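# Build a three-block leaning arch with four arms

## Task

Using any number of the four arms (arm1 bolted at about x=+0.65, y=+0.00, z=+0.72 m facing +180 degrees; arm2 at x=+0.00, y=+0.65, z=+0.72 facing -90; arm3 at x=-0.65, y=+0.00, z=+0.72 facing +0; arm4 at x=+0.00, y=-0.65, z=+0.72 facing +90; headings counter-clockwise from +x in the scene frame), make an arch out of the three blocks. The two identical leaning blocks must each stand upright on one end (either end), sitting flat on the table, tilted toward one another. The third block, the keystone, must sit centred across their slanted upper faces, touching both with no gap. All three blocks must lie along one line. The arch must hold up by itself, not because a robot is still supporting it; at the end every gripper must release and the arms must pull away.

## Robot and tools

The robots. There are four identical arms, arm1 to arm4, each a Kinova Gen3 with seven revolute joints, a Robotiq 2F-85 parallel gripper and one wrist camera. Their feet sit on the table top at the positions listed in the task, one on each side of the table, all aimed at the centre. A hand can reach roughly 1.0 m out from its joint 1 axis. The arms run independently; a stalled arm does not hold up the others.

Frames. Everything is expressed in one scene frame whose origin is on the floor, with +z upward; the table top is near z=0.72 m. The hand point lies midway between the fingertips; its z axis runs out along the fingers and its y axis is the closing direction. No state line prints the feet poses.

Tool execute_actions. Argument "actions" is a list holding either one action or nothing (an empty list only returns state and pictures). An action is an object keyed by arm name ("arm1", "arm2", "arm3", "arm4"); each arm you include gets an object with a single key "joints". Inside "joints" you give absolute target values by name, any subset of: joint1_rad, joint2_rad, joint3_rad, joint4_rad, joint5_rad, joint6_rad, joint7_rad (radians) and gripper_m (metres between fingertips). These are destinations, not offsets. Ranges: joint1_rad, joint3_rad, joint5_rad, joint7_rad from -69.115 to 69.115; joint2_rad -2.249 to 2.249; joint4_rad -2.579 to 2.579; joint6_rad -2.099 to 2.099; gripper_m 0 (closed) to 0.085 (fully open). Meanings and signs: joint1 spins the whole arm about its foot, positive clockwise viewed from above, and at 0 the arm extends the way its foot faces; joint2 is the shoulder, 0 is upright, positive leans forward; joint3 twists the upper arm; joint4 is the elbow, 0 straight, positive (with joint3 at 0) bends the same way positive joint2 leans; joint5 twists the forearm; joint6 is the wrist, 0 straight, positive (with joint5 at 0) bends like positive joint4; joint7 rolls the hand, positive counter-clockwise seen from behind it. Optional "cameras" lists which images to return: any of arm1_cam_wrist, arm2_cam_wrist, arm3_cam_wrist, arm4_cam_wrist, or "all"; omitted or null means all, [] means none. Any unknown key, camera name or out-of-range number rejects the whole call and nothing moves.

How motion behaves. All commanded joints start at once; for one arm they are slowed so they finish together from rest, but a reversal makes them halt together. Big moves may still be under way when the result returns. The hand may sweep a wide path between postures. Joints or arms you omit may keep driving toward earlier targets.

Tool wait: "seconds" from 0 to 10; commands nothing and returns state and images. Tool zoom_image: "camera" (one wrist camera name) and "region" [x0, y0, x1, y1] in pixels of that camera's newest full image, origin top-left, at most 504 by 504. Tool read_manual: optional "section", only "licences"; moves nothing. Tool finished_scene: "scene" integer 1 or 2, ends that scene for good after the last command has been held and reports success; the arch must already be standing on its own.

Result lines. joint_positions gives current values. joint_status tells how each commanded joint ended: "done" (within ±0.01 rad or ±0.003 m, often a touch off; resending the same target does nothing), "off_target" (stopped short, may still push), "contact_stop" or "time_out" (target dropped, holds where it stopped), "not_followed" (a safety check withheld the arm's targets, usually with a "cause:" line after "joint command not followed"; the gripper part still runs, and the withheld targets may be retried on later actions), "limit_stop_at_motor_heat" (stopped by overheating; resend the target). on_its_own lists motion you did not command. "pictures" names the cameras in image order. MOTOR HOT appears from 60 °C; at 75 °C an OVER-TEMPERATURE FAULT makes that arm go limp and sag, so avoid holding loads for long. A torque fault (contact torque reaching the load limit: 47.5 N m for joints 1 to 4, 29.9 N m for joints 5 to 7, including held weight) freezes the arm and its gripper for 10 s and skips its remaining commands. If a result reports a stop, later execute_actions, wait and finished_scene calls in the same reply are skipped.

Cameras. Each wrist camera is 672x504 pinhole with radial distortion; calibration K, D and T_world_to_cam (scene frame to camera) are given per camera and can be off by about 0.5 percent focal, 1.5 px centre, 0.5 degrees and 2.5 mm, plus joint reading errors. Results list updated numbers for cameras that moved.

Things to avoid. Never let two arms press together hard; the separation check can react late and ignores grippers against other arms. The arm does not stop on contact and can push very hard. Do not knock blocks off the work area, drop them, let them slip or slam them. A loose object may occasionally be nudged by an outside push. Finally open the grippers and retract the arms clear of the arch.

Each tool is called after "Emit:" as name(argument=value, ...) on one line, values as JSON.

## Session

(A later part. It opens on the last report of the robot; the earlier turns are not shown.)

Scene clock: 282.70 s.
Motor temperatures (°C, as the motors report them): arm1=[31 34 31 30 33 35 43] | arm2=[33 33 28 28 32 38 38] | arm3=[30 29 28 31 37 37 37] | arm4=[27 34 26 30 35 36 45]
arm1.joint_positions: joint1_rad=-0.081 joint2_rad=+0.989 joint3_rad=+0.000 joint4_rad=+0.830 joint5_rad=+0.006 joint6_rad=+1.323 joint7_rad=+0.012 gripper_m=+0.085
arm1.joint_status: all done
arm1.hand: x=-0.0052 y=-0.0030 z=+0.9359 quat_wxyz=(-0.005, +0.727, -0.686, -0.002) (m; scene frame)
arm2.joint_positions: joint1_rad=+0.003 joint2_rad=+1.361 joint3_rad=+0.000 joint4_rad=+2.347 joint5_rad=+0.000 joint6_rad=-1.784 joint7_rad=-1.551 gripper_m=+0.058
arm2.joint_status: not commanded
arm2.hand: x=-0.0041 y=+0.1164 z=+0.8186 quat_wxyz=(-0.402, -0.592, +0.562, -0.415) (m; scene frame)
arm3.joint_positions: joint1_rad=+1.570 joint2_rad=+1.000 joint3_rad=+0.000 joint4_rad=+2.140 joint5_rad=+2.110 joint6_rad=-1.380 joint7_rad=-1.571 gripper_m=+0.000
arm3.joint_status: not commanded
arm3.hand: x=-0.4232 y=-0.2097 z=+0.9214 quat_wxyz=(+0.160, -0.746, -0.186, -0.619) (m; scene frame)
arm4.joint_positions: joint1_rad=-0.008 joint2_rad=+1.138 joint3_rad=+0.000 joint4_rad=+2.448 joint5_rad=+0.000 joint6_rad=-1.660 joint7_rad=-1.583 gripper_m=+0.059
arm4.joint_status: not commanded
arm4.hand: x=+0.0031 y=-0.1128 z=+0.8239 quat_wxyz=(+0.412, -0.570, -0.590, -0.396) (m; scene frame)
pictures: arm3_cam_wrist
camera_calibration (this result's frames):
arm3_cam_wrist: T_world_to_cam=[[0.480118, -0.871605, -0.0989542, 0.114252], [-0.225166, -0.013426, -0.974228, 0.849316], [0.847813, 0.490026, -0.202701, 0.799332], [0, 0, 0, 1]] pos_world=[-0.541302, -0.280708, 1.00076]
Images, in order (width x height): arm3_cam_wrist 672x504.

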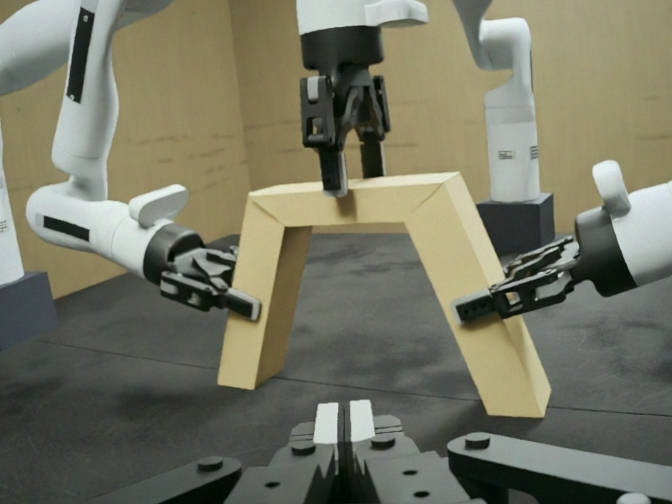

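Emit:
execute_actions(actions=[{"arm1":{"joints":{"joint2_rad":0.955,"joint4_rad":0.73,"joint6_rad":1.4566}},"arm2":{"joints":{"gripper_m":0.085}},"arm4":{"joints":{"gripper_m":0.085}}}], cameras=["arm3_cam_wrist","arm1_cam_wrist"])

Emit:
zoom_image(camera="arm3_cam_wrist", region=[200,140,580,430])

Scene clock: 288.63 s.
Motor temperatures (°C, as the motors report them): arm1=[31 34 31 30 33 35 43] | arm2=[33 33 28 28 32 38 38] | arm3=[30 29 28 31 37 37 37] | arm4=[27 34 26 30 35 36 45]
arm1.joint_positions: joint1_rad=-0.081 joint2_rad=+0.955 joint3_rad=+0.000 joint4_rad=+0.730 joint5_rad=+0.006 joint6_rad=+1.457 joint7_rad=+0.012 gripper_m=+0.085
arm1.joint_status: all done
arm1.hand: x=-0.0050 y=-0.0031 z=+0.9890 quat_wxyz=(-0.005, +0.727, -0.687, -0.002) (m; scene frame)
arm2.joint_positions: joint1_rad=+0.003 joint2_rad=+1.359 joint3_rad=+0.000 joint4_rad=+2.346 joint5_rad=+0.000 joint6_rad=-1.786 joint7_rad=-1.551 gripper_m=+0.085
arm2.joint_status: all done
arm2.hand: x=-0.0043 y=+0.1157 z=+0.8199 quat_wxyz=(-0.403, -0.591, +0.561, -0.416) (m; scene frame)
arm3.joint_positions: joint1_rad=+1.570 joint2_rad=+1.000 joint3_rad=+0.000 joint4_rad=+2.140 joint5_rad=+2.110 joint6_rad=-1.380 joint7_rad=-1.571 gripper_m=+0.000
arm3.joint_status: not commanded
arm3.hand: x=-0.4232 y=-0.2097 z=+0.9214 quat_wxyz=(+0.160, -0.746, -0.186, -0.619) (m; scene frame)
arm4.joint_positions: joint1_rad=-0.008 joint2_rad=+1.136 joint3_rad=+0.000 joint4_rad=+2.446 joint5_rad=+0.000 joint6_rad=-1.662 joint7_rad=-1.583 gripper_m=+0.085
arm4.joint_status: all done
arm4.hand: x=+0.0030 y=-0.1116 z=+0.8263 quat_wxyz=(+0.414, -0.569, -0.588, -0.398) (m; scene frame)
pictures: arm1_cam_wrist, arm3_cam_wrist
camera_calibration (this result's frames):
arm1_cam_wrist: T_world_to_cam=[[-0.995256, -0.0944818, -0.0231931, 0.00600935], [-0.0930416, 0.994038, -0.0568399, 0.127304], [0.0284251, -0.0544124, -0.998114, 1.12637], [0, 0, 0, 1]] pos_world=[-0.0141917, -0.0646892, 1.13162]
arm3_cam_wrist: T_world_to_cam=[[0.480118, -0.871605, -0.0989543, 0.114252], [-0.225166, -0.0134258, -0.974228, 0.849316], [0.847813, 0.490026, -0.202701, 0.799332], [0, 0, 0, 1]] pos_world=[-0.541302, -0.280708, 1.00076]
Images, in order (width x height): arm1_cam_wrist 672x504, arm3_cam_wrist 672x504.

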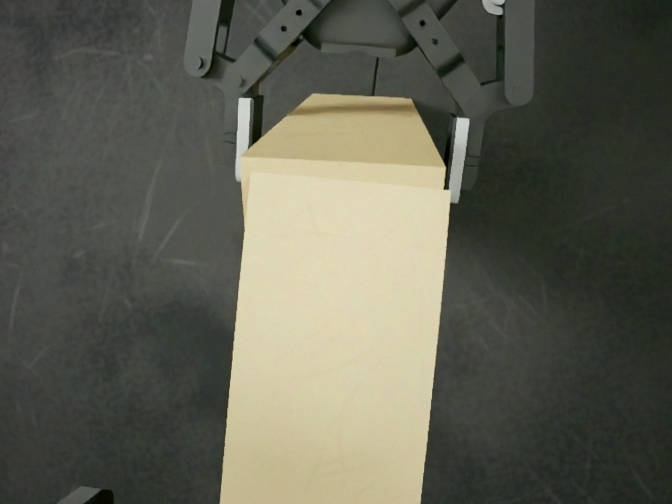

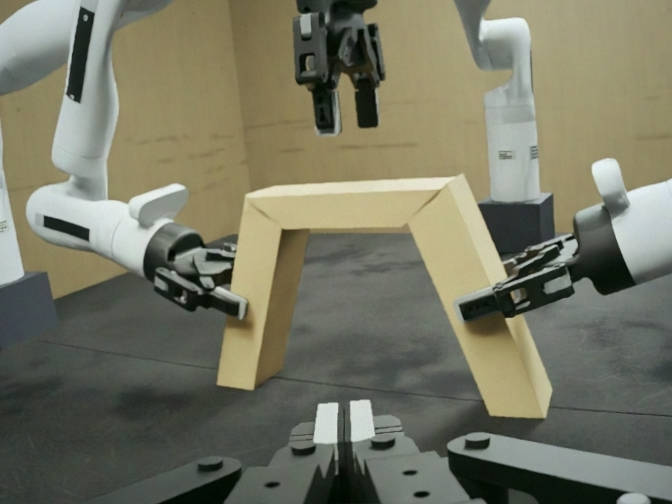

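Region (200, 140, 580, 430) of arm3_cam_wrist's 672x504 image, scaled by 1.326; it fills the top 385 rows of this view, and the rest is white.

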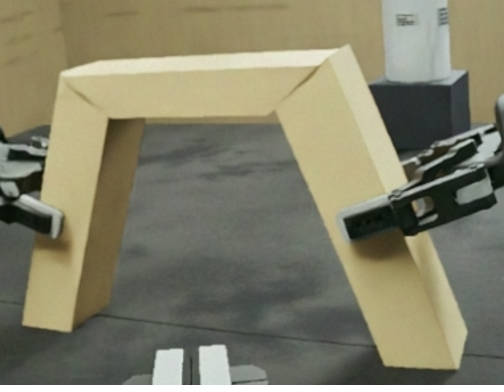

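Emit:
execute_actions(actions=[], cameras=["arm3_cam_wrist","arm1_cam_wrist"])

Emit:
zoom_image(camera="arm3_cam_wrist", region=[385,155,485,245])

Emit:
zoom_image(camera="arm3_cam_wrist", region=[230,165,330,245])

Emit:
zoom_image(camera="arm3_cam_wrist", region=[460,350,570,430])

Emit:
zoom_image(camera="arm3_cam_wrist", region=[200,330,300,400])

Scene clock: 295.80 s.
Motor temperatures (°C, as the motors report them): arm1=[31 34 31 30 33 35 43] | arm2=[33 33 28 28 32 38 38] | arm3=[30 29 28 31 37 37 37] | arm4=[27 34 26 30 35 36 45]
arm1.joint_positions: joint1_rad=-0.081 joint2_rad=+0.955 joint3_rad=+0.000 joint4_rad=+0.730 joint5_rad=+0.006 joint6_rad=+1.457 joint7_rad=+0.012 gripper_m=+0.085
arm1.joint_status: all done
arm1.hand: x=-0.0050 y=-0.0031 z=+0.9890 quat_wxyz=(-0.005, +0.727, -0.687, -0.002) (m; scene frame)
arm2.joint_positions: joint1_rad=+0.003 joint2_rad=+1.359 joint3_rad=+0.000 joint4_rad=+2.346 joint5_rad=+0.000 joint6_rad=-1.786 joint7_rad=-1.551 gripper_m=+0.085
arm2.joint_status: all done
arm2.hand: x=-0.0043 y=+0.1157 z=+0.8199 quat_wxyz=(-0.403, -0.591, +0.561, -0.416) (m; scene frame)
arm3.joint_positions: joint1_rad=+1.570 joint2_rad=+1.000 joint3_rad=+0.000 joint4_rad=+2.140 joint5_rad=+2.110 joint6_rad=-1.380 joint7_rad=-1.571 gripper_m=+0.000
arm3.joint_status: not commanded
arm3.hand: x=-0.4232 y=-0.2097 z=+0.9214 quat_wxyz=(+0.160, -0.746, -0.186, -0.619) (m; scene frame)
arm4.joint_positions: joint1_rad=-0.008 joint2_rad=+1.135 joint3_rad=+0.000 joint4_rad=+2.446 joint5_rad=+0.000 joint6_rad=-1.662 joint7_rad=-1.583 gripper_m=+0.085
arm4.joint_status: all done
arm4.hand: x=+0.0030 y=-0.1116 z=+0.8263 quat_wxyz=(+0.414, -0.569, -0.588, -0.398) (m; scene frame)
pictures: arm1_cam_wrist, arm3_cam_wrist
camera_calibration (this result's frames):
arm1_cam_wrist: T_world_to_cam=[[-0.995256, -0.0944814, -0.023219, 0.00603595], [-0.0930398, 0.994039, -0.0568406, 0.127304], [0.0284509, -0.0544106, -0.998113, 1.12635], [0, 0, 0, 1]] pos_world=[-0.014194, -0.0646892, 1.1316]
arm3_cam_wrist: T_world_to_cam=[[0.480118, -0.871605, -0.098954, 0.114252], [-0.225166, -0.0134262, -0.974228, 0.849316], [0.847813, 0.490026, -0.202702, 0.799332], [0, 0, 0, 1]] pos_world=[-0.541302, -0.280708, 1.00076]
Images, in order (width x height): arm1_cam_wrist 672x504, arm3_cam_wrist 672x504.

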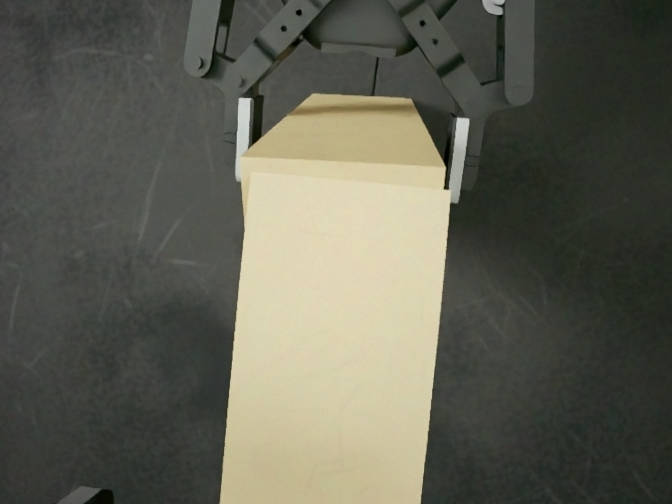

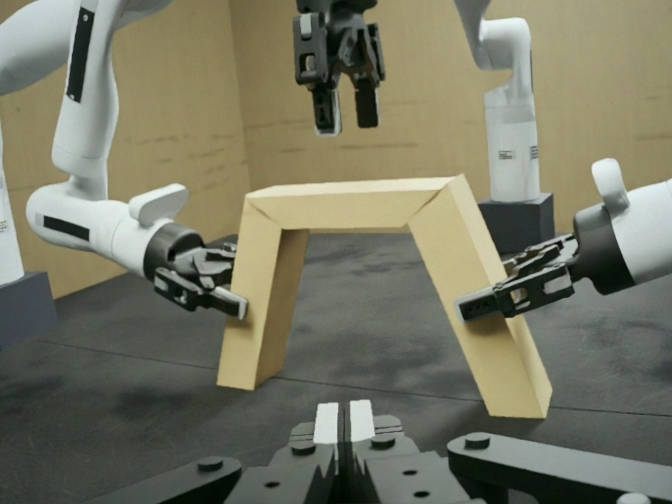

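Region (385, 155, 485, 245) of arm3_cam_wrist's 672x504 image, scaled by 5.040; it fills the top 454 rows of this view, and the rest is white.

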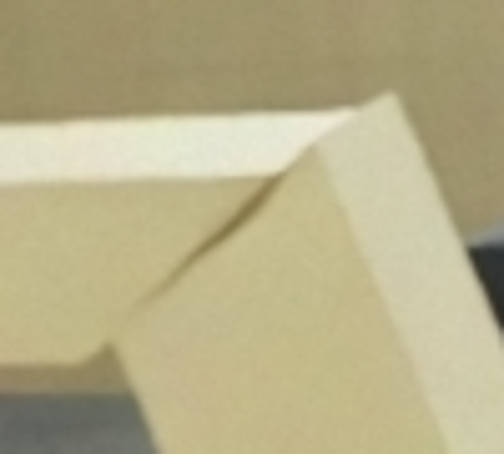

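Region (230, 165, 330, 245) of arm3_cam_wrist's 672x504 image, scaled by 5.040; it fills the top 403 rows of this view, and the rest is white.

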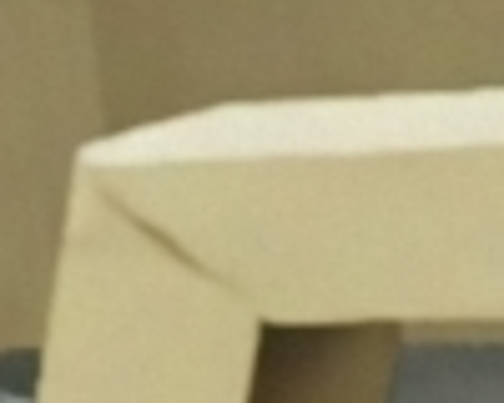

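Region (460, 350, 570, 430) of arm3_cam_wrist's 672x504 image, scaled by 4.582; it fills the top 367 rows of this view, and the rest is white.

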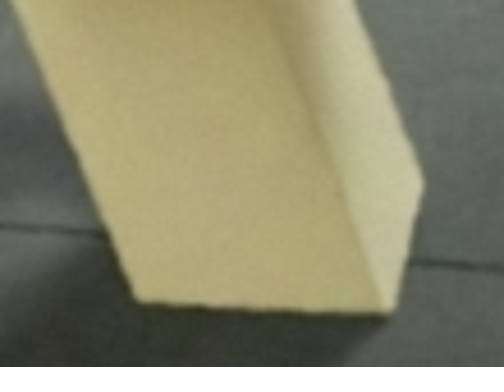

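Region (200, 330, 300, 400) of arm3_cam_wrist's 672x504 image, scaled by 5.040; it fills the top 353 rows of this view, and the rest is white.

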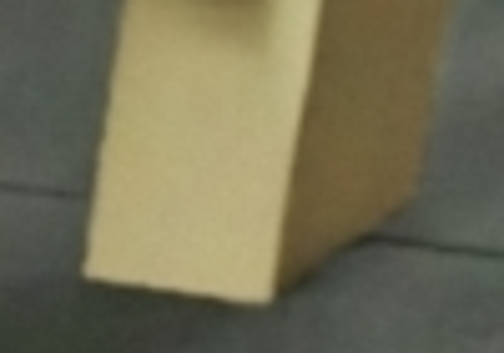

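Emit:
execute_actions(actions=[{"arm1":{"joints":{"joint2_rad":0.9905,"joint4_rad":0.836,"joint6_rad":1.315}},"arm2":{"joints":{"gripper_m":0.05}},"arm4":{"joints":{"gripper_m":0.05}}}], cameras=[])

Emit:
execute_actions(actions=[{"arm1":{"joints":{"gripper_m":0.05}}}], cameras=[])

Emit:
execute_actions(actions=[{"arm1":{"joints":{"joint2_rad":0.978,"joint4_rad":0.798,"joint6_rad":1.367,"joint5_rad":-0.01,"joint1_rad":-0.075}}}], cameras=["arm3_cam_wrist","arm1_cam_wrist"])

Scene clock: 326.60 s.
Motor temperatures (°C, as the motors report them): arm1=[31 35 31 30 33 35 43] | arm2=[33 33 28 28 32 38 38] | arm3=[30 29 28 31 37 37 37] | arm4=[27 34 26 30 35 36 45]
arm1.joint_positions: joint1_rad=-0.081 joint2_rad=+0.991 joint3_rad=+0.000 joint4_rad=+0.836 joint5_rad=+0.006 joint6_rad=+1.315 joint7_rad=+0.012 gripper_m=+0.085
arm1.joint_status: all done
arm1.hand: x=-0.0051 y=-0.0030 z=+0.9329 quat_wxyz=(-0.004, +0.727, -0.686, -0.002) (m; scene frame)
arm2.joint_positions: joint1_rad=+0.003 joint2_rad=+1.359 joint3_rad=+0.000 joint4_rad=+2.347 joint5_rad=+0.000 joint6_rad=-1.786 joint7_rad=-1.551 gripper_m=+0.058
arm2.joint_status: gripper_m off_target (ended at +0.058, target +0.050)
arm2.hand: x=-0.0045 y=+0.1158 z=+0.8201 quat_wxyz=(-0.403, -0.591, +0.562, -0.416) (m; scene frame)
arm3.joint_positions: joint1_rad=+1.570 joint2_rad=+1.000 joint3_rad=+0.000 joint4_rad=+2.140 joint5_rad=+2.110 joint6_rad=-1.380 joint7_rad=-1.571 gripper_m=+0.000
arm3.joint_status: not commanded
arm3.hand: x=-0.4232 y=-0.2097 z=+0.9214 quat_wxyz=(+0.160, -0.746, -0.186, -0.619) (m; scene frame)
arm4.joint_positions: joint1_rad=-0.008 joint2_rad=+1.135 joint3_rad=+0.000 joint4_rad=+2.447 joint5_rad=+0.000 joint6_rad=-1.663 joint7_rad=-1.583 gripper_m=+0.059
arm4.joint_status: gripper_m off_target (ended at +0.059, target +0.050)
arm4.hand: x=+0.0028 y=-0.1117 z=+0.8266 quat_wxyz=(+0.415, -0.569, -0.588, -0.398) (m; scene frame)
pictures: none
No camera images: the call's "cameras" was empty. Leave "cameras" out to get every camera's image.

Scene clock: 327.37 s.
Motor temperatures (°C, as the motors report them): arm1=[31 35 31 30 33 35 43] | arm2=[33 33 28 28 32 38 38] | arm3=[30 29 28 31 37 37 37] | arm4=[27 34 26 30 35 36 45]
arm1.joint_positions: joint1_rad=-0.081 joint2_rad=+0.989 joint3_rad=+0.000 joint4_rad=+0.836 joint5_rad=+0.006 joint6_rad=+1.315 joint7_rad=+0.012 gripper_m=+0.057
arm1.joint_status: gripper_m off_target (ended at +0.057, target +0.050)
arm1.hand: x=-0.0054 y=-0.0030 z=+0.9339 quat_wxyz=(-0.004, +0.727, -0.686, -0.002) (m; scene frame)
arm2.joint_positions: joint1_rad=+0.003 joint2_rad=+1.359 joint3_rad=+0.000 joint4_rad=+2.347 joint5_rad=+0.000 joint6_rad=-1.786 joint7_rad=-1.551 gripper_m=+0.058
arm2.joint_status: not commanded
arm2.hand: x=-0.0045 y=+0.1158 z=+0.8201 quat_wxyz=(-0.403, -0.591, +0.562, -0.416) (m; scene frame)
arm3.joint_positions: joint1_rad=+1.570 joint2_rad=+1.000 joint3_rad=+0.000 joint4_rad=+2.140 joint5_rad=+2.110 joint6_rad=-1.380 joint7_rad=-1.571 gripper_m=+0.000
arm3.joint_status: not commanded
arm3.hand: x=-0.4232 y=-0.2097 z=+0.9214 quat_wxyz=(+0.160, -0.746, -0.186, -0.619) (m; scene frame)
arm4.joint_positions: joint1_rad=-0.008 joint2_rad=+1.135 joint3_rad=+0.000 joint4_rad=+2.447 joint5_rad=+0.000 joint6_rad=-1.663 joint7_rad=-1.583 gripper_m=+0.059
arm4.joint_status: not commanded
arm4.hand: x=+0.0028 y=-0.1117 z=+0.8266 quat_wxyz=(+0.415, -0.569, -0.588, -0.398) (m; scene frame)
pictures: none
No camera images: the call's "cameras" was empty. Leave "cameras" out to get every camera's image.

Scene clock: 328.07 s.
Motor temperatures (°C, as the motors report them): arm1=[31 35 31 30 33 35 43] | arm2=[33 33 28 28 32 38 38] | arm3=[30 29 28 31 37 37 37] | arm4=[27 34 26 30 35 36 45]
arm1.joint_positions: joint1_rad=-0.075 joint2_rad=+0.979 joint3_rad=+0.000 joint4_rad=+0.799 joint5_rad=-0.010 joint6_rad=+1.367 joint7_rad=+0.012 gripper_m=+0.057
arm1.joint_status: all done
arm1.hand: x=-0.0047 y=-0.0041 z=+0.9516 quat_wxyz=(+0.000, +0.724, -0.690, +0.005) (m; scene frame)
arm2.joint_positions: joint1_rad=+0.003 joint2_rad=+1.359 joint3_rad=+0.000 joint4_rad=+2.347 joint5_rad=+0.000 joint6_rad=-1.786 joint7_rad=-1.551 gripper_m=+0.058
arm2.joint_status: not commanded
arm2.hand: x=-0.0045 y=+0.1157 z=+0.8201 quat_wxyz=(-0.403, -0.591, +0.562, -0.416) (m; scene frame)
arm3.joint_positions: joint1_rad=+1.570 joint2_rad=+1.000 joint3_rad=+0.000 joint4_rad=+2.140 joint5_rad=+2.110 joint6_rad=-1.380 joint7_rad=-1.571 gripper_m=+0.000
arm3.joint_status: not commanded
arm3.hand: x=-0.4232 y=-0.2097 z=+0.9214 quat_wxyz=(+0.160, -0.746, -0.186, -0.619) (m; scene frame)
arm4.joint_positions: joint1_rad=-0.008 joint2_rad=+1.135 joint3_rad=+0.000 joint4_rad=+2.447 joint5_rad=+0.000 joint6_rad=-1.663 joint7_rad=-1.583 gripper_m=+0.059
arm4.joint_status: not commanded
arm4.hand: x=+0.0028 y=-0.1116 z=+0.8266 quat_wxyz=(+0.415, -0.569, -0.588, -0.398) (m; scene frame)
pictures: arm1_cam_wrist, arm3_cam_wrist
camera_calibration (this result's frames):
arm1_cam_wrist: T_world_to_cam=[[-0.995928, -0.0863303, -0.0259536, 0.00798934], [-0.0842502, 0.993789, -0.0727061, 0.141354], [0.0320692, -0.0702235, -0.997016, 1.08791], [0, 0, 0, 1]] pos_world=[-0.0150223, -0.0633901, 1.09514]
arm3_cam_wrist: T_world_to_cam=[[0.480118, -0.871605, -0.0989539, 0.114252], [-0.225166, -0.0134263, -0.974228, 0.849316], [0.847813, 0.490026, -0.202702, 0.799332], [0, 0, 0, 1]] pos_world=[-0.541302, -0.280708, 1.00076]
Images, in order (width x height): arm1_cam_wrist 672x504, arm3_cam_wrist 672x504.

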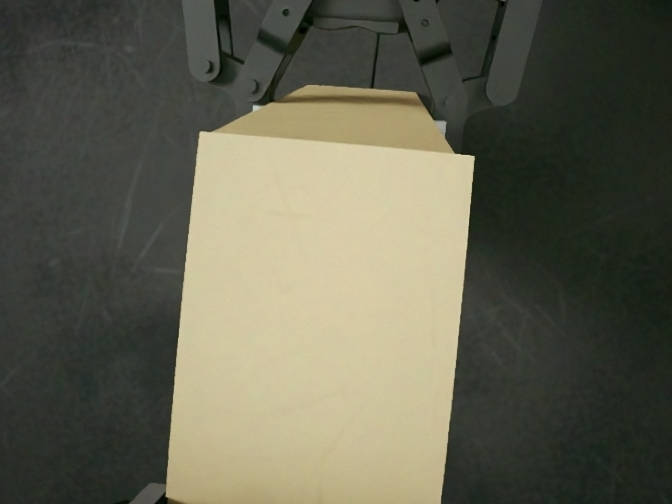

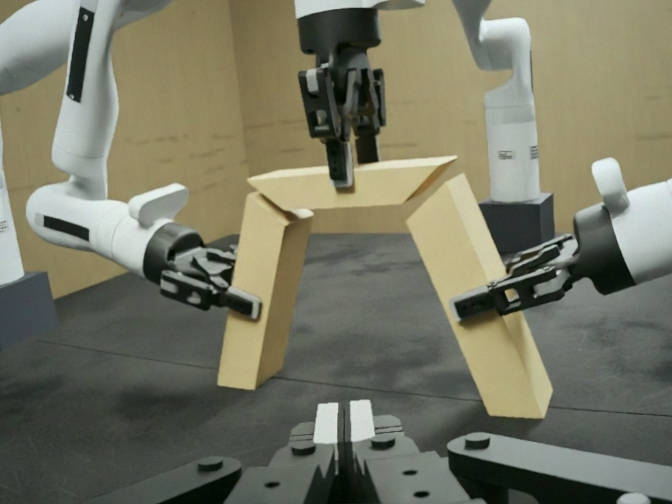

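Emit:
execute_actions(actions=[{"arm4":{"joints":{"joint1_rad":-0.036,"joint2_rad":1.120,"joint4_rad":2.4344,"joint5_rad":-0.05,"joint6_rad":-1.6346,"joint7_rad":-1.606}}}], cameras=[])

Emit:
execute_actions(actions=[{"arm4":{"joints":{"joint2_rad":1.1268,"joint4_rad":2.432,"joint6_rad":-1.639}},"arm1":{"joints":{"joint2_rad":0.9843,"joint4_rad":0.817,"joint6_rad":1.341}}}], cameras=["arm3_cam_wrist","arm1_cam_wrist"])

Emit:
zoom_image(camera="arm3_cam_wrist", region=[230,140,490,250])

Emit:
zoom_image(camera="arm3_cam_wrist", region=[460,350,570,430])

Scene clock: 339.97 s.
Motor temperatures (°C, as the motors report them): arm1=[31 35 31 30 33 35 43] | arm2=[33 33 28 28 32 38 38] | arm3=[30 29 28 31 37 37 37] | arm4=[27 34 26 30 35 36 45]
arm1.joint_positions: joint1_rad=-0.075 joint2_rad=+0.979 joint3_rad=+0.000 joint4_rad=+0.799 joint5_rad=-0.010 joint6_rad=+1.367 joint7_rad=+0.012 gripper_m=+0.057
arm1.joint_status: not commanded
arm1.hand: x=-0.0047 y=-0.0041 z=+0.9516 quat_wxyz=(+0.000, +0.724, -0.690, +0.005) (m; scene frame)
arm2.joint_positions: joint1_rad=+0.003 joint2_rad=+1.359 joint3_rad=+0.000 joint4_rad=+2.347 joint5_rad=+0.000 joint6_rad=-1.786 joint7_rad=-1.551 gripper_m=+0.058
arm2.joint_status: not commanded
arm2.hand: x=-0.0045 y=+0.1157 z=+0.8201 quat_wxyz=(-0.403, -0.591, +0.562, -0.416) (m; scene frame)
arm3.joint_positions: joint1_rad=+1.570 joint2_rad=+1.000 joint3_rad=+0.000 joint4_rad=+2.140 joint5_rad=+2.110 joint6_rad=-1.380 joint7_rad=-1.571 gripper_m=+0.000
arm3.joint_status: not commanded
arm3.hand: x=-0.4232 y=-0.2097 z=+0.9214 quat_wxyz=(+0.160, -0.746, -0.186, -0.619) (m; scene frame)
arm4.joint_positions: joint1_rad=-0.036 joint2_rad=+1.122 joint3_rad=+0.000 joint4_rad=+2.435 joint5_rad=-0.050 joint6_rad=-1.633 joint7_rad=-1.606 gripper_m=+0.059
arm4.joint_status: all done
arm4.hand: x=+0.0034 y=-0.1070 z=+0.8268 quat_wxyz=(+0.408, -0.578, -0.581, -0.402) (m; scene frame)
pictures: none
No camera images: the call's "cameras" was empty. Leave "cameras" out to get every camera's image.

Scene clock: 340.53 s.
Motor temperatures (°C, as the motors report them): arm1=[31 35 31 30 33 35 43] | arm2=[33 33 28 28 32 38 38] | arm3=[30 29 28 31 37 37 37] | arm4=[27 34 26 30 35 36 45]
arm1.joint_positions: joint1_rad=-0.075 joint2_rad=+0.986 joint3_rad=+0.000 joint4_rad=+0.818 joint5_rad=-0.010 joint6_rad=+1.341 joint7_rad=+0.012 gripper_m=+0.057
arm1.joint_status: all done
arm1.hand: x=-0.0047 y=-0.0041 z=+0.9416 quat_wxyz=(+0.000, +0.724, -0.690, +0.005) (m; scene frame)
arm2.joint_positions: joint1_rad=+0.003 joint2_rad=+1.359 joint3_rad=+0.000 joint4_rad=+2.347 joint5_rad=+0.000 joint6_rad=-1.786 joint7_rad=-1.551 gripper_m=+0.058
arm2.joint_status: not commanded
arm2.hand: x=-0.0045 y=+0.1157 z=+0.8201 quat_wxyz=(-0.403, -0.591, +0.562, -0.416) (m; scene frame)
arm3.joint_positions: joint1_rad=+1.570 joint2_rad=+1.000 joint3_rad=+0.000 joint4_rad=+2.140 joint5_rad=+2.110 joint6_rad=-1.380 joint7_rad=-1.571 gripper_m=+0.000
arm3.joint_status: not commanded
arm3.hand: x=-0.4232 y=-0.2097 z=+0.9214 quat_wxyz=(+0.160, -0.746, -0.186, -0.619) (m; scene frame)
arm4.joint_positions: joint1_rad=-0.036 joint2_rad=+1.127 joint3_rad=+0.000 joint4_rad=+2.433 joint5_rad=-0.050 joint6_rad=-1.639 joint7_rad=-1.606 gripper_m=+0.059
arm4.joint_status: all done
arm4.hand: x=+0.0033 y=-0.1062 z=+0.8267 quat_wxyz=(+0.409, -0.577, -0.581, -0.403) (m; scene frame)
pictures: arm1_cam_wrist, arm3_cam_wrist
camera_calibration (this result's frames):
arm1_cam_wrist: T_world_to_cam=[[-0.995969, -0.0860598, -0.0252944, 0.00720297], [-0.0840292, 0.993813, -0.0726226, 0.140497], [0.0313878, -0.0702044, -0.997039, 1.07796], [0, 0, 0, 1]] pos_world=[-0.014855, -0.0633303, 1.08515]
arm3_cam_wrist: T_world_to_cam=[[0.480118, -0.871605, -0.0989539, 0.114252], [-0.225166, -0.0134263, -0.974228, 0.849316], [0.847813, 0.490026, -0.202702, 0.799333], [0, 0, 0, 1]] pos_world=[-0.541302, -0.280708, 1.00076]
Images, in order (width x height): arm1_cam_wrist 672x504, arm3_cam_wrist 672x504.

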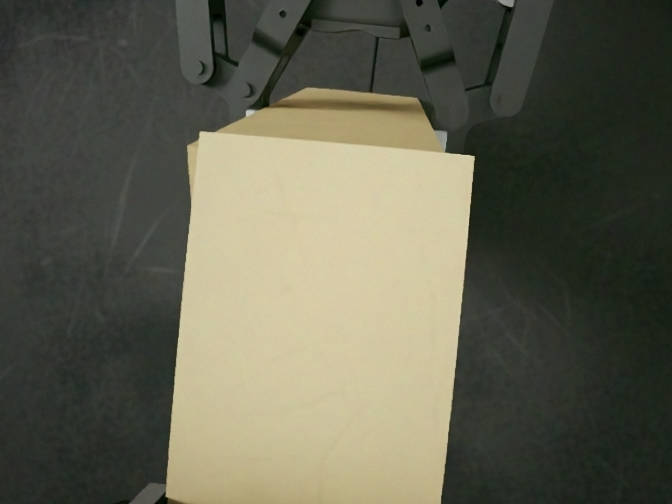

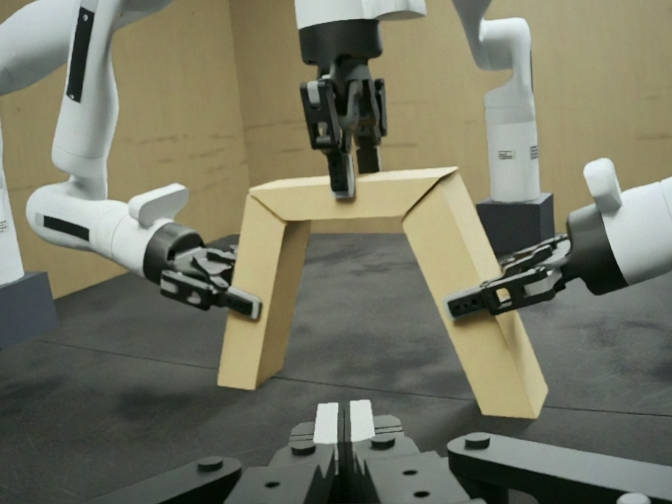

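Region (230, 140, 490, 250) of arm3_cam_wrist's 672x504 image, scaled by 1.938; it fills the top 213 rows of this view, and the rest is white.

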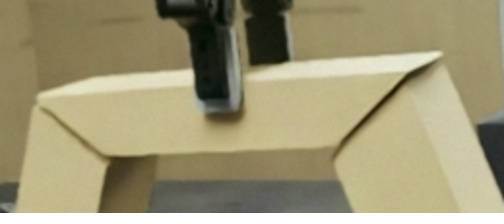

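Region (460, 350, 570, 430) of arm3_cam_wrist's 672x504 image, scaled by 4.582; it fills the top 367 rows of this view, and the rest is white.

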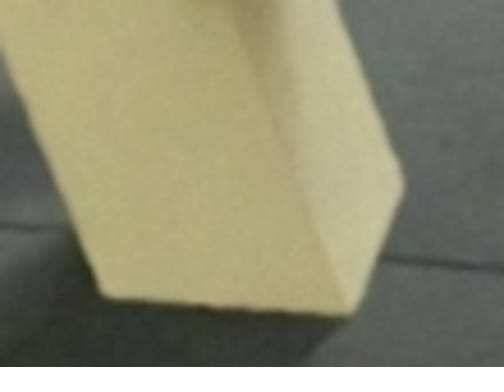

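Emit:
execute_actions(actions=[{"arm4":{"joints":{"joint1_rad":-0.043}},"arm1":{"joints":{"joint1_rad":-0.08,"joint5_rad":0.003}}}], cameras=[])

Emit:
execute_actions(actions=[{"arm1":{"joints":{"joint2_rad":0.987,"joint4_rad":0.822,"joint6_rad":1.335}}}], cameras=["arm3_cam_wrist","arm1_cam_wrist"])

Emit:
zoom_image(camera="arm3_cam_wrist", region=[230,140,490,250])

Scene clock: 349.77 s.
Motor temperatures (°C, as the motors report them): arm1=[31 35 31 30 33 35 43] | arm2=[33 33 28 28 32 38 38] | arm3=[30 29 28 31 37 37 37] | arm4=[27 34 26 30 35 36 45]
arm1.joint_positions: joint1_rad=-0.080 joint2_rad=+0.986 joint3_rad=+0.000 joint4_rad=+0.818 joint5_rad=+0.003 joint6_rad=+1.341 joint7_rad=+0.012 gripper_m=+0.057
arm1.joint_status: all done
arm1.hand: x=-0.0048 y=-0.0034 z=+0.9416 quat_wxyz=(-0.004, +0.727, -0.687, +0.000) (m; scene frame)
arm2.joint_positions: joint1_rad=+0.003 joint2_rad=+1.359 joint3_rad=+0.000 joint4_rad=+2.347 joint5_rad=+0.000 joint6_rad=-1.786 joint7_rad=-1.551 gripper_m=+0.058
arm2.joint_status: not commanded
arm2.hand: x=-0.0045 y=+0.1157 z=+0.8201 quat_wxyz=(-0.403, -0.591, +0.562, -0.416) (m; scene frame)
arm3.joint_positions: joint1_rad=+1.570 joint2_rad=+1.000 joint3_rad=+0.000 joint4_rad=+2.140 joint5_rad=+2.110 joint6_rad=-1.380 joint7_rad=-1.571 gripper_m=+0.000
arm3.joint_status: not commanded
arm3.hand: x=-0.4232 y=-0.2097 z=+0.9214 quat_wxyz=(+0.160, -0.746, -0.186, -0.619) (m; scene frame)
arm4.joint_positions: joint1_rad=-0.042 joint2_rad=+1.127 joint3_rad=+0.001 joint4_rad=+2.432 joint5_rad=-0.051 joint6_rad=-1.639 joint7_rad=-1.606 gripper_m=+0.059
arm4.joint_status: all done
arm4.hand: x=+0.0001 y=-0.1060 z=+0.8267 quat_wxyz=(+0.411, -0.575, -0.582, -0.402) (m; scene frame)
pictures: none
No camera images: the call's "cameras" was empty. Leave "cameras" out to get every camera's image.

Scene clock: 350.20 s.
Motor temperatures (°C, as the motors report them): arm1=[31 35 31 30 33 35 43] | arm2=[33 33 28 28 32 38 38] | arm3=[30 29 28 31 37 37 37] | arm4=[27 34 26 30 35 36 45]
arm1.joint_positions: joint1_rad=-0.080 joint2_rad=+0.988 joint3_rad=+0.000 joint4_rad=+0.822 joint5_rad=+0.003 joint6_rad=+1.335 joint7_rad=+0.012 gripper_m=+0.057
arm1.joint_status: all done
arm1.hand: x=-0.0047 y=-0.0028 z=+0.9390 quat_wxyz=(-0.005, +0.727, -0.687, +0.000) (m; scene frame)
arm2.joint_positions: joint1_rad=+0.003 joint2_rad=+1.359 joint3_rad=+0.000 joint4_rad=+2.347 joint5_rad=+0.000 joint6_rad=-1.786 joint7_rad=-1.551 gripper_m=+0.058
arm2.joint_status: not commanded
arm2.hand: x=-0.0045 y=+0.1157 z=+0.8201 quat_wxyz=(-0.403, -0.591, +0.562, -0.416) (m; scene frame)
arm3.joint_positions: joint1_rad=+1.570 joint2_rad=+1.000 joint3_rad=+0.000 joint4_rad=+2.140 joint5_rad=+2.110 joint6_rad=-1.380 joint7_rad=-1.571 gripper_m=+0.000
arm3.joint_status: not commanded
arm3.hand: x=-0.4232 y=-0.2097 z=+0.9214 quat_wxyz=(+0.160, -0.746, -0.186, -0.619) (m; scene frame)
arm4.joint_positions: joint1_rad=-0.042 joint2_rad=+1.127 joint3_rad=+0.001 joint4_rad=+2.432 joint5_rad=-0.051 joint6_rad=-1.639 joint7_rad=-1.606 gripper_m=+0.059
arm4.joint_status: not commanded
arm4.hand: x=+0.0001 y=-0.1060 z=+0.8267 quat_wxyz=(+0.411, -0.575, -0.582, -0.402) (m; scene frame)
pictures: arm1_cam_wrist, arm3_cam_wrist
camera_calibration (this result's frames):
arm1_cam_wrist: T_world_to_cam=[[-0.995311, -0.0930959, -0.0262502, 0.00811847], [-0.091408, 0.994036, -0.0594765, 0.12668], [0.0316306, -0.0567981, -0.997884, 1.0763], [0, 0, 0, 1]] pos_world=[-0.0143841, -0.0640366, 1.08177]
arm3_cam_wrist: T_world_to_cam=[[0.480118, -0.871605, -0.0989539, 0.114252], [-0.225166, -0.0134263, -0.974228, 0.849316], [0.847813, 0.490026, -0.202702, 0.799332], [0, 0, 0, 1]] pos_world=[-0.541302, -0.280708, 1.00076]
Images, in order (width x height): arm1_cam_wrist 672x504, arm3_cam_wrist 672x504.

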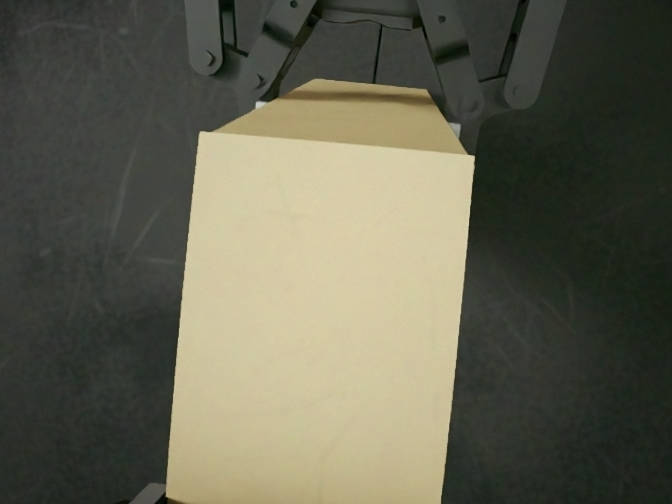

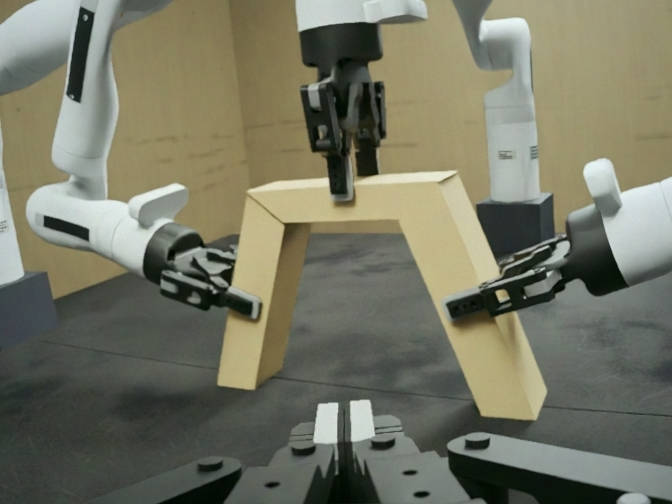

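Region (230, 140, 490, 250) of arm3_cam_wrist's 672x504 image, scaled by 1.938; it fills the top 213 rows of this view, and the rest is white.

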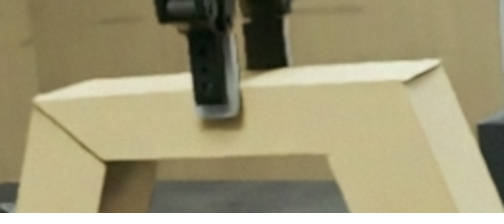

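Good. Release.

Emit:
execute_actions(actions=[{"arm1":{"joints":{"gripper_m":0.085}}}], cameras=[])

Emit:
execute_actions(actions=[{"arm1":{"joints":{"joint2_rad":0.955,"joint4_rad":0.73,"joint6_rad":1.4566}},"arm2":{"joints":{"gripper_m":0.085}},"arm4":{"joints":{"gripper_m":0.085}}}], cameras=["arm3_cam_wrist","arm1_cam_wrist"])

Emit:
zoom_image(camera="arm3_cam_wrist", region=[230,140,490,250])

Scene clock: 360.47 s.
Motor temperatures (°C, as the motors report them): arm1=[31 35 31 30 33 35 43] | arm2=[33 33 28 28 32 38 38] | arm3=[30 29 28 31 37 37 37] | arm4=[27 34 26 30 35 36 45]
arm1.joint_positions: joint1_rad=-0.080 joint2_rad=+0.987 joint3_rad=+0.000 joint4_rad=+0.822 joint5_rad=+0.003 joint6_rad=+1.335 joint7_rad=+0.012 gripper_m=+0.085
arm1.joint_status: all done
arm1.hand: x=-0.0048 y=-0.0034 z=+0.9395 quat_wxyz=(-0.004, +0.727, -0.687, +0.000) (m; scene frame)
arm2.joint_positions: joint1_rad=+0.003 joint2_rad=+1.359 joint3_rad=+0.000 joint4_rad=+2.347 joint5_rad=+0.000 joint6_rad=-1.786 joint7_rad=-1.551 gripper_m=+0.058
arm2.joint_status: not commanded
arm2.hand: x=-0.0045 y=+0.1157 z=+0.8201 quat_wxyz=(-0.403, -0.591, +0.562, -0.416) (m; scene frame)
arm3.joint_positions: joint1_rad=+1.570 joint2_rad=+1.000 joint3_rad=+0.000 joint4_rad=+2.140 joint5_rad=+2.110 joint6_rad=-1.380 joint7_rad=-1.571 gripper_m=+0.000
arm3.joint_status: not commanded
arm3.hand: x=-0.4232 y=-0.2097 z=+0.9214 quat_wxyz=(+0.160, -0.746, -0.186, -0.619) (m; scene frame)
arm4.joint_positions: joint1_rad=-0.042 joint2_rad=+1.127 joint3_rad=+0.001 joint4_rad=+2.432 joint5_rad=-0.051 joint6_rad=-1.639 joint7_rad=-1.606 gripper_m=+0.059
arm4.joint_status: not commanded
arm4.hand: x=+0.0000 y=-0.1060 z=+0.8267 quat_wxyz=(+0.411, -0.575, -0.582, -0.402) (m; scene frame)
pictures: none
No camera images: the call's "cameras" was empty. Leave "cameras" out to get every camera's image.

Scene clock: 361.37 s.
Motor temperatures (°C, as the motors report them): arm1=[31 35 31 30 33 35 43] | arm2=[33 33 28 28 32 38 38] | arm3=[30 29 28 31 37 37 37] | arm4=[27 34 26 30 35 36 45]
arm1.joint_positions: joint1_rad=-0.080 joint2_rad=+0.955 joint3_rad=+0.000 joint4_rad=+0.730 joint5_rad=+0.003 joint6_rad=+1.457 joint7_rad=+0.012 gripper_m=+0.085
arm1.joint_status: all done
arm1.hand: x=-0.0050 y=-0.0035 z=+0.9890 quat_wxyz=(-0.004, +0.727, -0.687, -0.001) (m; scene frame)
arm2.joint_positions: joint1_rad=+0.003 joint2_rad=+1.359 joint3_rad=+0.000 joint4_rad=+2.346 joint5_rad=+0.000 joint6_rad=-1.786 joint7_rad=-1.551 gripper_m=+0.085
arm2.joint_status: all done
arm2.hand: x=-0.0043 y=+0.1157 z=+0.8199 quat_wxyz=(-0.403, -0.591, +0.561, -0.416) (m; scene frame)
arm3.joint_positions: joint1_rad=+1.570 joint2_rad=+1.000 joint3_rad=+0.000 joint4_rad=+2.140 joint5_rad=+2.110 joint6_rad=-1.380 joint7_rad=-1.571 gripper_m=+0.000
arm3.joint_status: not commanded
arm3.hand: x=-0.4232 y=-0.2097 z=+0.9214 quat_wxyz=(+0.160, -0.746, -0.186, -0.619) (m; scene frame)
arm4.joint_positions: joint1_rad=-0.043 joint2_rad=+1.127 joint3_rad=+0.000 joint4_rad=+2.432 joint5_rad=-0.050 joint6_rad=-1.639 joint7_rad=-1.606 gripper_m=+0.085
arm4.joint_status: all done
arm4.hand: x=-0.0008 y=-0.1059 z=+0.8267 quat_wxyz=(+0.411, -0.575, -0.582, -0.402) (m; scene frame)
pictures: arm1_cam_wrist, arm3_cam_wrist
camera_calibration (this result's frames):
arm1_cam_wrist: T_world_to_cam=[[-0.995362, -0.0934017, -0.023041, 0.00586337], [-0.0918868, 0.993972, -0.0598072, 0.130647], [0.0284882, -0.0574126, -0.997944, 1.12616], [0, 0, 0, 1]] pos_world=[-0.0142414, -0.0646562, 1.13179]
arm3_cam_wrist: T_world_to_cam=[[0.480118, -0.871605, -0.098954, 0.114252], [-0.225166, -0.0134262, -0.974228, 0.849315], [0.847813, 0.490025, -0.202702, 0.799333], [0, 0, 0, 1]] pos_world=[-0.541302, -0.280708, 1.00076]
Images, in order (width x height): arm1_cam_wrist 672x504, arm3_cam_wrist 672x504.

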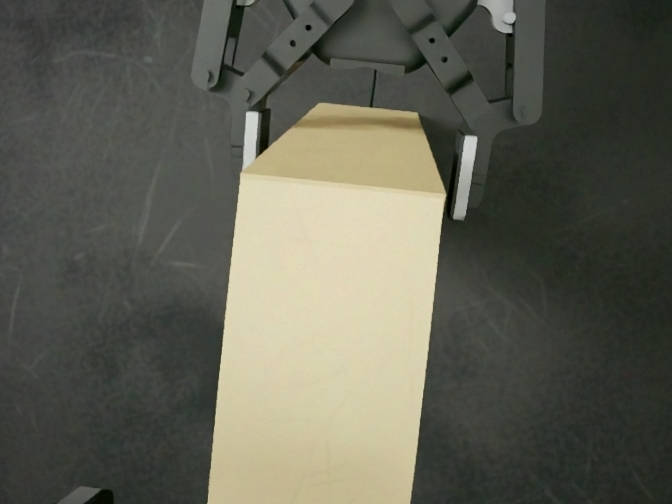

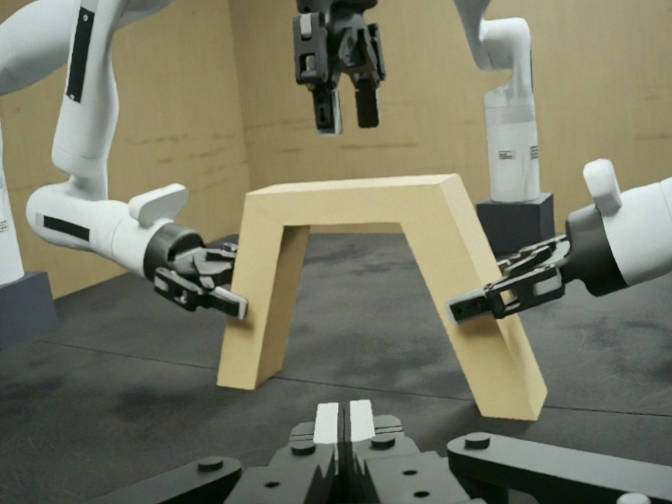

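Region (230, 140, 490, 250) of arm3_cam_wrist's 672x504 image, scaled by 1.938; it fills the top 213 rows of this view, and the rest is white.

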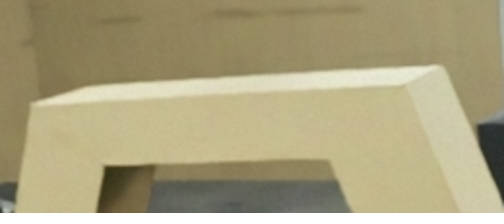

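Emit:
execute_actions(actions=[{"arm1":{"joints":{"joint2_rad":0.1,"joint4_rad":1.5,"joint6_rad":1.54}},"arm2":{"joints":{"joint2_rad":0.8,"joint4_rad":2.5,"joint6_rad":-0.7}},"arm4":{"joints":{"joint1_rad":-0.015,"joint2_rad":0.75,"joint4_rad":2.5,"joint6_rad":-0.65}}}], cameras=["arm3_cam_wrist"])

Scene clock: 371.37 s.
Motor temperatures (°C, as the motors report them): arm1=[31 35 31 30 33 35 43] | arm2=[33 33 28 28 32 38 38] | arm3=[30 29 28 31 37 37 37] | arm4=[27 34 26 30 35 36 45]
arm1.joint_positions: joint1_rad=-0.080 joint2_rad=+0.100 joint3_rad=+0.000 joint4_rad=+1.500 joint5_rad=+0.003 joint6_rad=+1.540 joint7_rad=+0.012 gripper_m=+0.085
arm1.joint_status: all done
arm1.hand: x=+0.2929 y=+0.0090 z=+1.1924 quat_wxyz=(-0.003, +0.727, -0.687, -0.001) (m; scene frame)
arm2.joint_positions: joint1_rad=+0.003 joint2_rad=+0.800 joint3_rad=+0.000 joint4_rad=+2.500 joint5_rad=+0.000 joint6_rad=-0.700 joint7_rad=-1.551 gripper_m=+0.085
arm2.joint_status: all done
arm2.hand: x=-0.0090 y=+0.2387 z=+0.8181 quat_wxyz=(-0.189, -0.699, +0.661, -0.198) (m; scene frame)
arm3.joint_positions: joint1_rad=+1.570 joint2_rad=+1.000 joint3_rad=+0.000 joint4_rad=+2.140 joint5_rad=+2.110 joint6_rad=-1.380 joint7_rad=-1.571 gripper_m=+0.000
arm3.joint_status: not commanded
arm3.hand: x=-0.4232 y=-0.2097 z=+0.9214 quat_wxyz=(+0.160, -0.746, -0.186, -0.619) (m; scene frame)
arm4.joint_positions: joint1_rad=-0.015 joint2_rad=+0.750 joint3_rad=+0.000 joint4_rad=+2.500 joint5_rad=-0.050 joint6_rad=-0.650 joint7_rad=-1.606 gripper_m=+0.085
arm4.joint_status: all done
arm4.hand: x=+0.0150 y=-0.2379 z=+0.7681 quat_wxyz=(+0.189, -0.693, -0.669, -0.192) (m; scene frame)
pictures: arm3_cam_wrist
camera_calibration (this result's frames):
arm3_cam_wrist: T_world_to_cam=[[0.480118, -0.871605, -0.0989542, 0.114252], [-0.225166, -0.013426, -0.974228, 0.849316], [0.847813, 0.490026, -0.202701, 0.799332], [0, 0, 0, 1]] pos_world=[-0.541302, -0.280708, 1.00076]
Images, in order (width x height): arm3_cam_wrist 672x504.

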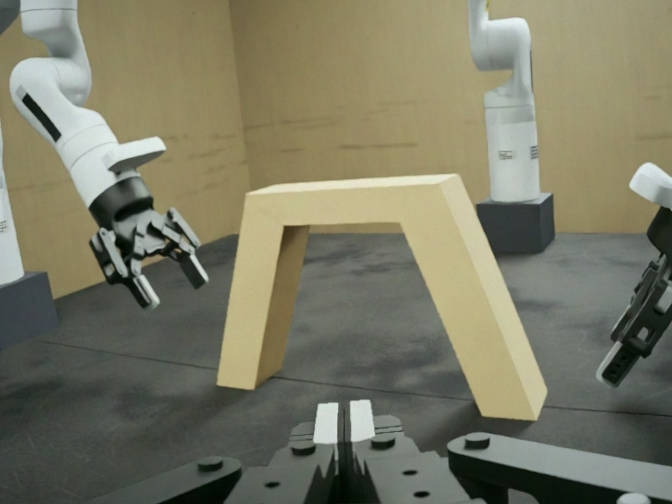

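Emit:
execute_actions(actions=[{"arm2":{"joints":{"joint2_rad":0.4,"joint6_rad":0.2}},"arm4":{"joints":{"joint2_rad":0.4,"joint6_rad":0.2}}}], cameras=["arm3_cam_wrist"])

Emit:
finished_scene(scene=2)

Scene clock: 378.33 s.
Motor temperatures (°C, as the motors report them): arm1=[31 35 31 30 33 35 43] | arm2=[33 33 28 28 32 38 38] | arm3=[30 29 28 31 37 37 37] | arm4=[27 34 26 30 35 36 45]
arm1.joint_positions: joint1_rad=-0.080 joint2_rad=+0.100 joint3_rad=+0.000 joint4_rad=+1.500 joint5_rad=+0.003 joint6_rad=+1.540 joint7_rad=+0.012 gripper_m=+0.085
arm1.joint_status: not commanded
arm1.hand: x=+0.2930 y=+0.0090 z=+1.1925 quat_wxyz=(-0.003, +0.727, -0.687, -0.001) (m; scene frame)
arm2.joint_positions: joint1_rad=+0.003 joint2_rad=+0.400 joint3_rad=+0.000 joint4_rad=+2.500 joint5_rad=+0.000 joint6_rad=+0.200 joint7_rad=-1.551 gripper_m=+0.085
arm2.joint_status: all done
arm2.hand: x=-0.0157 y=+0.4000 z=+0.8712 quat_wxyz=(-0.016, -0.727, +0.686, -0.023) (m; scene frame)
arm3.joint_positions: joint1_rad=+1.570 joint2_rad=+1.000 joint3_rad=+0.000 joint4_rad=+2.140 joint5_rad=+2.110 joint6_rad=-1.380 joint7_rad=-1.571 gripper_m=+0.000
arm3.joint_status: not commanded
arm3.hand: x=-0.4232 y=-0.2097 z=+0.9214 quat_wxyz=(+0.160, -0.746, -0.186, -0.619) (m; scene frame)
arm4.joint_positions: joint1_rad=-0.015 joint2_rad=+0.400 joint3_rad=+0.000 joint4_rad=+2.500 joint5_rad=-0.050 joint6_rad=+0.200 joint7_rad=-1.606 gripper_m=+0.085
arm4.joint_status: all done
arm4.hand: x=+0.0096 y=-0.3994 z=+0.8103 quat_wxyz=(+0.017, -0.720, -0.694, -0.014) (m; scene frame)
pictures: arm3_cam_wrist
camera_calibration (this result's frames):
arm3_cam_wrist: T_world_to_cam=[[0.480118, -0.871605, -0.0989538, 0.114252], [-0.225166, -0.0134264, -0.974228, 0.849315], [0.847813, 0.490026, -0.202702, 0.799333], [0, 0, 0, 1]] pos_world=[-0.541302, -0.280708, 1.00076]
Images, in order (width x height): arm3_cam_wrist 672x504.

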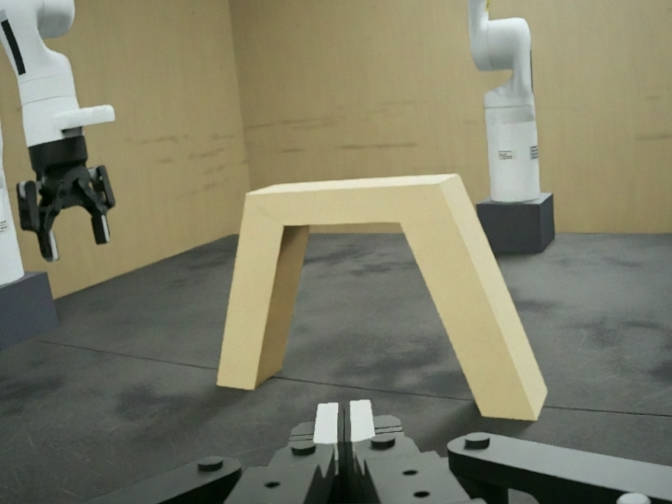

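The scene is finished: the task was done.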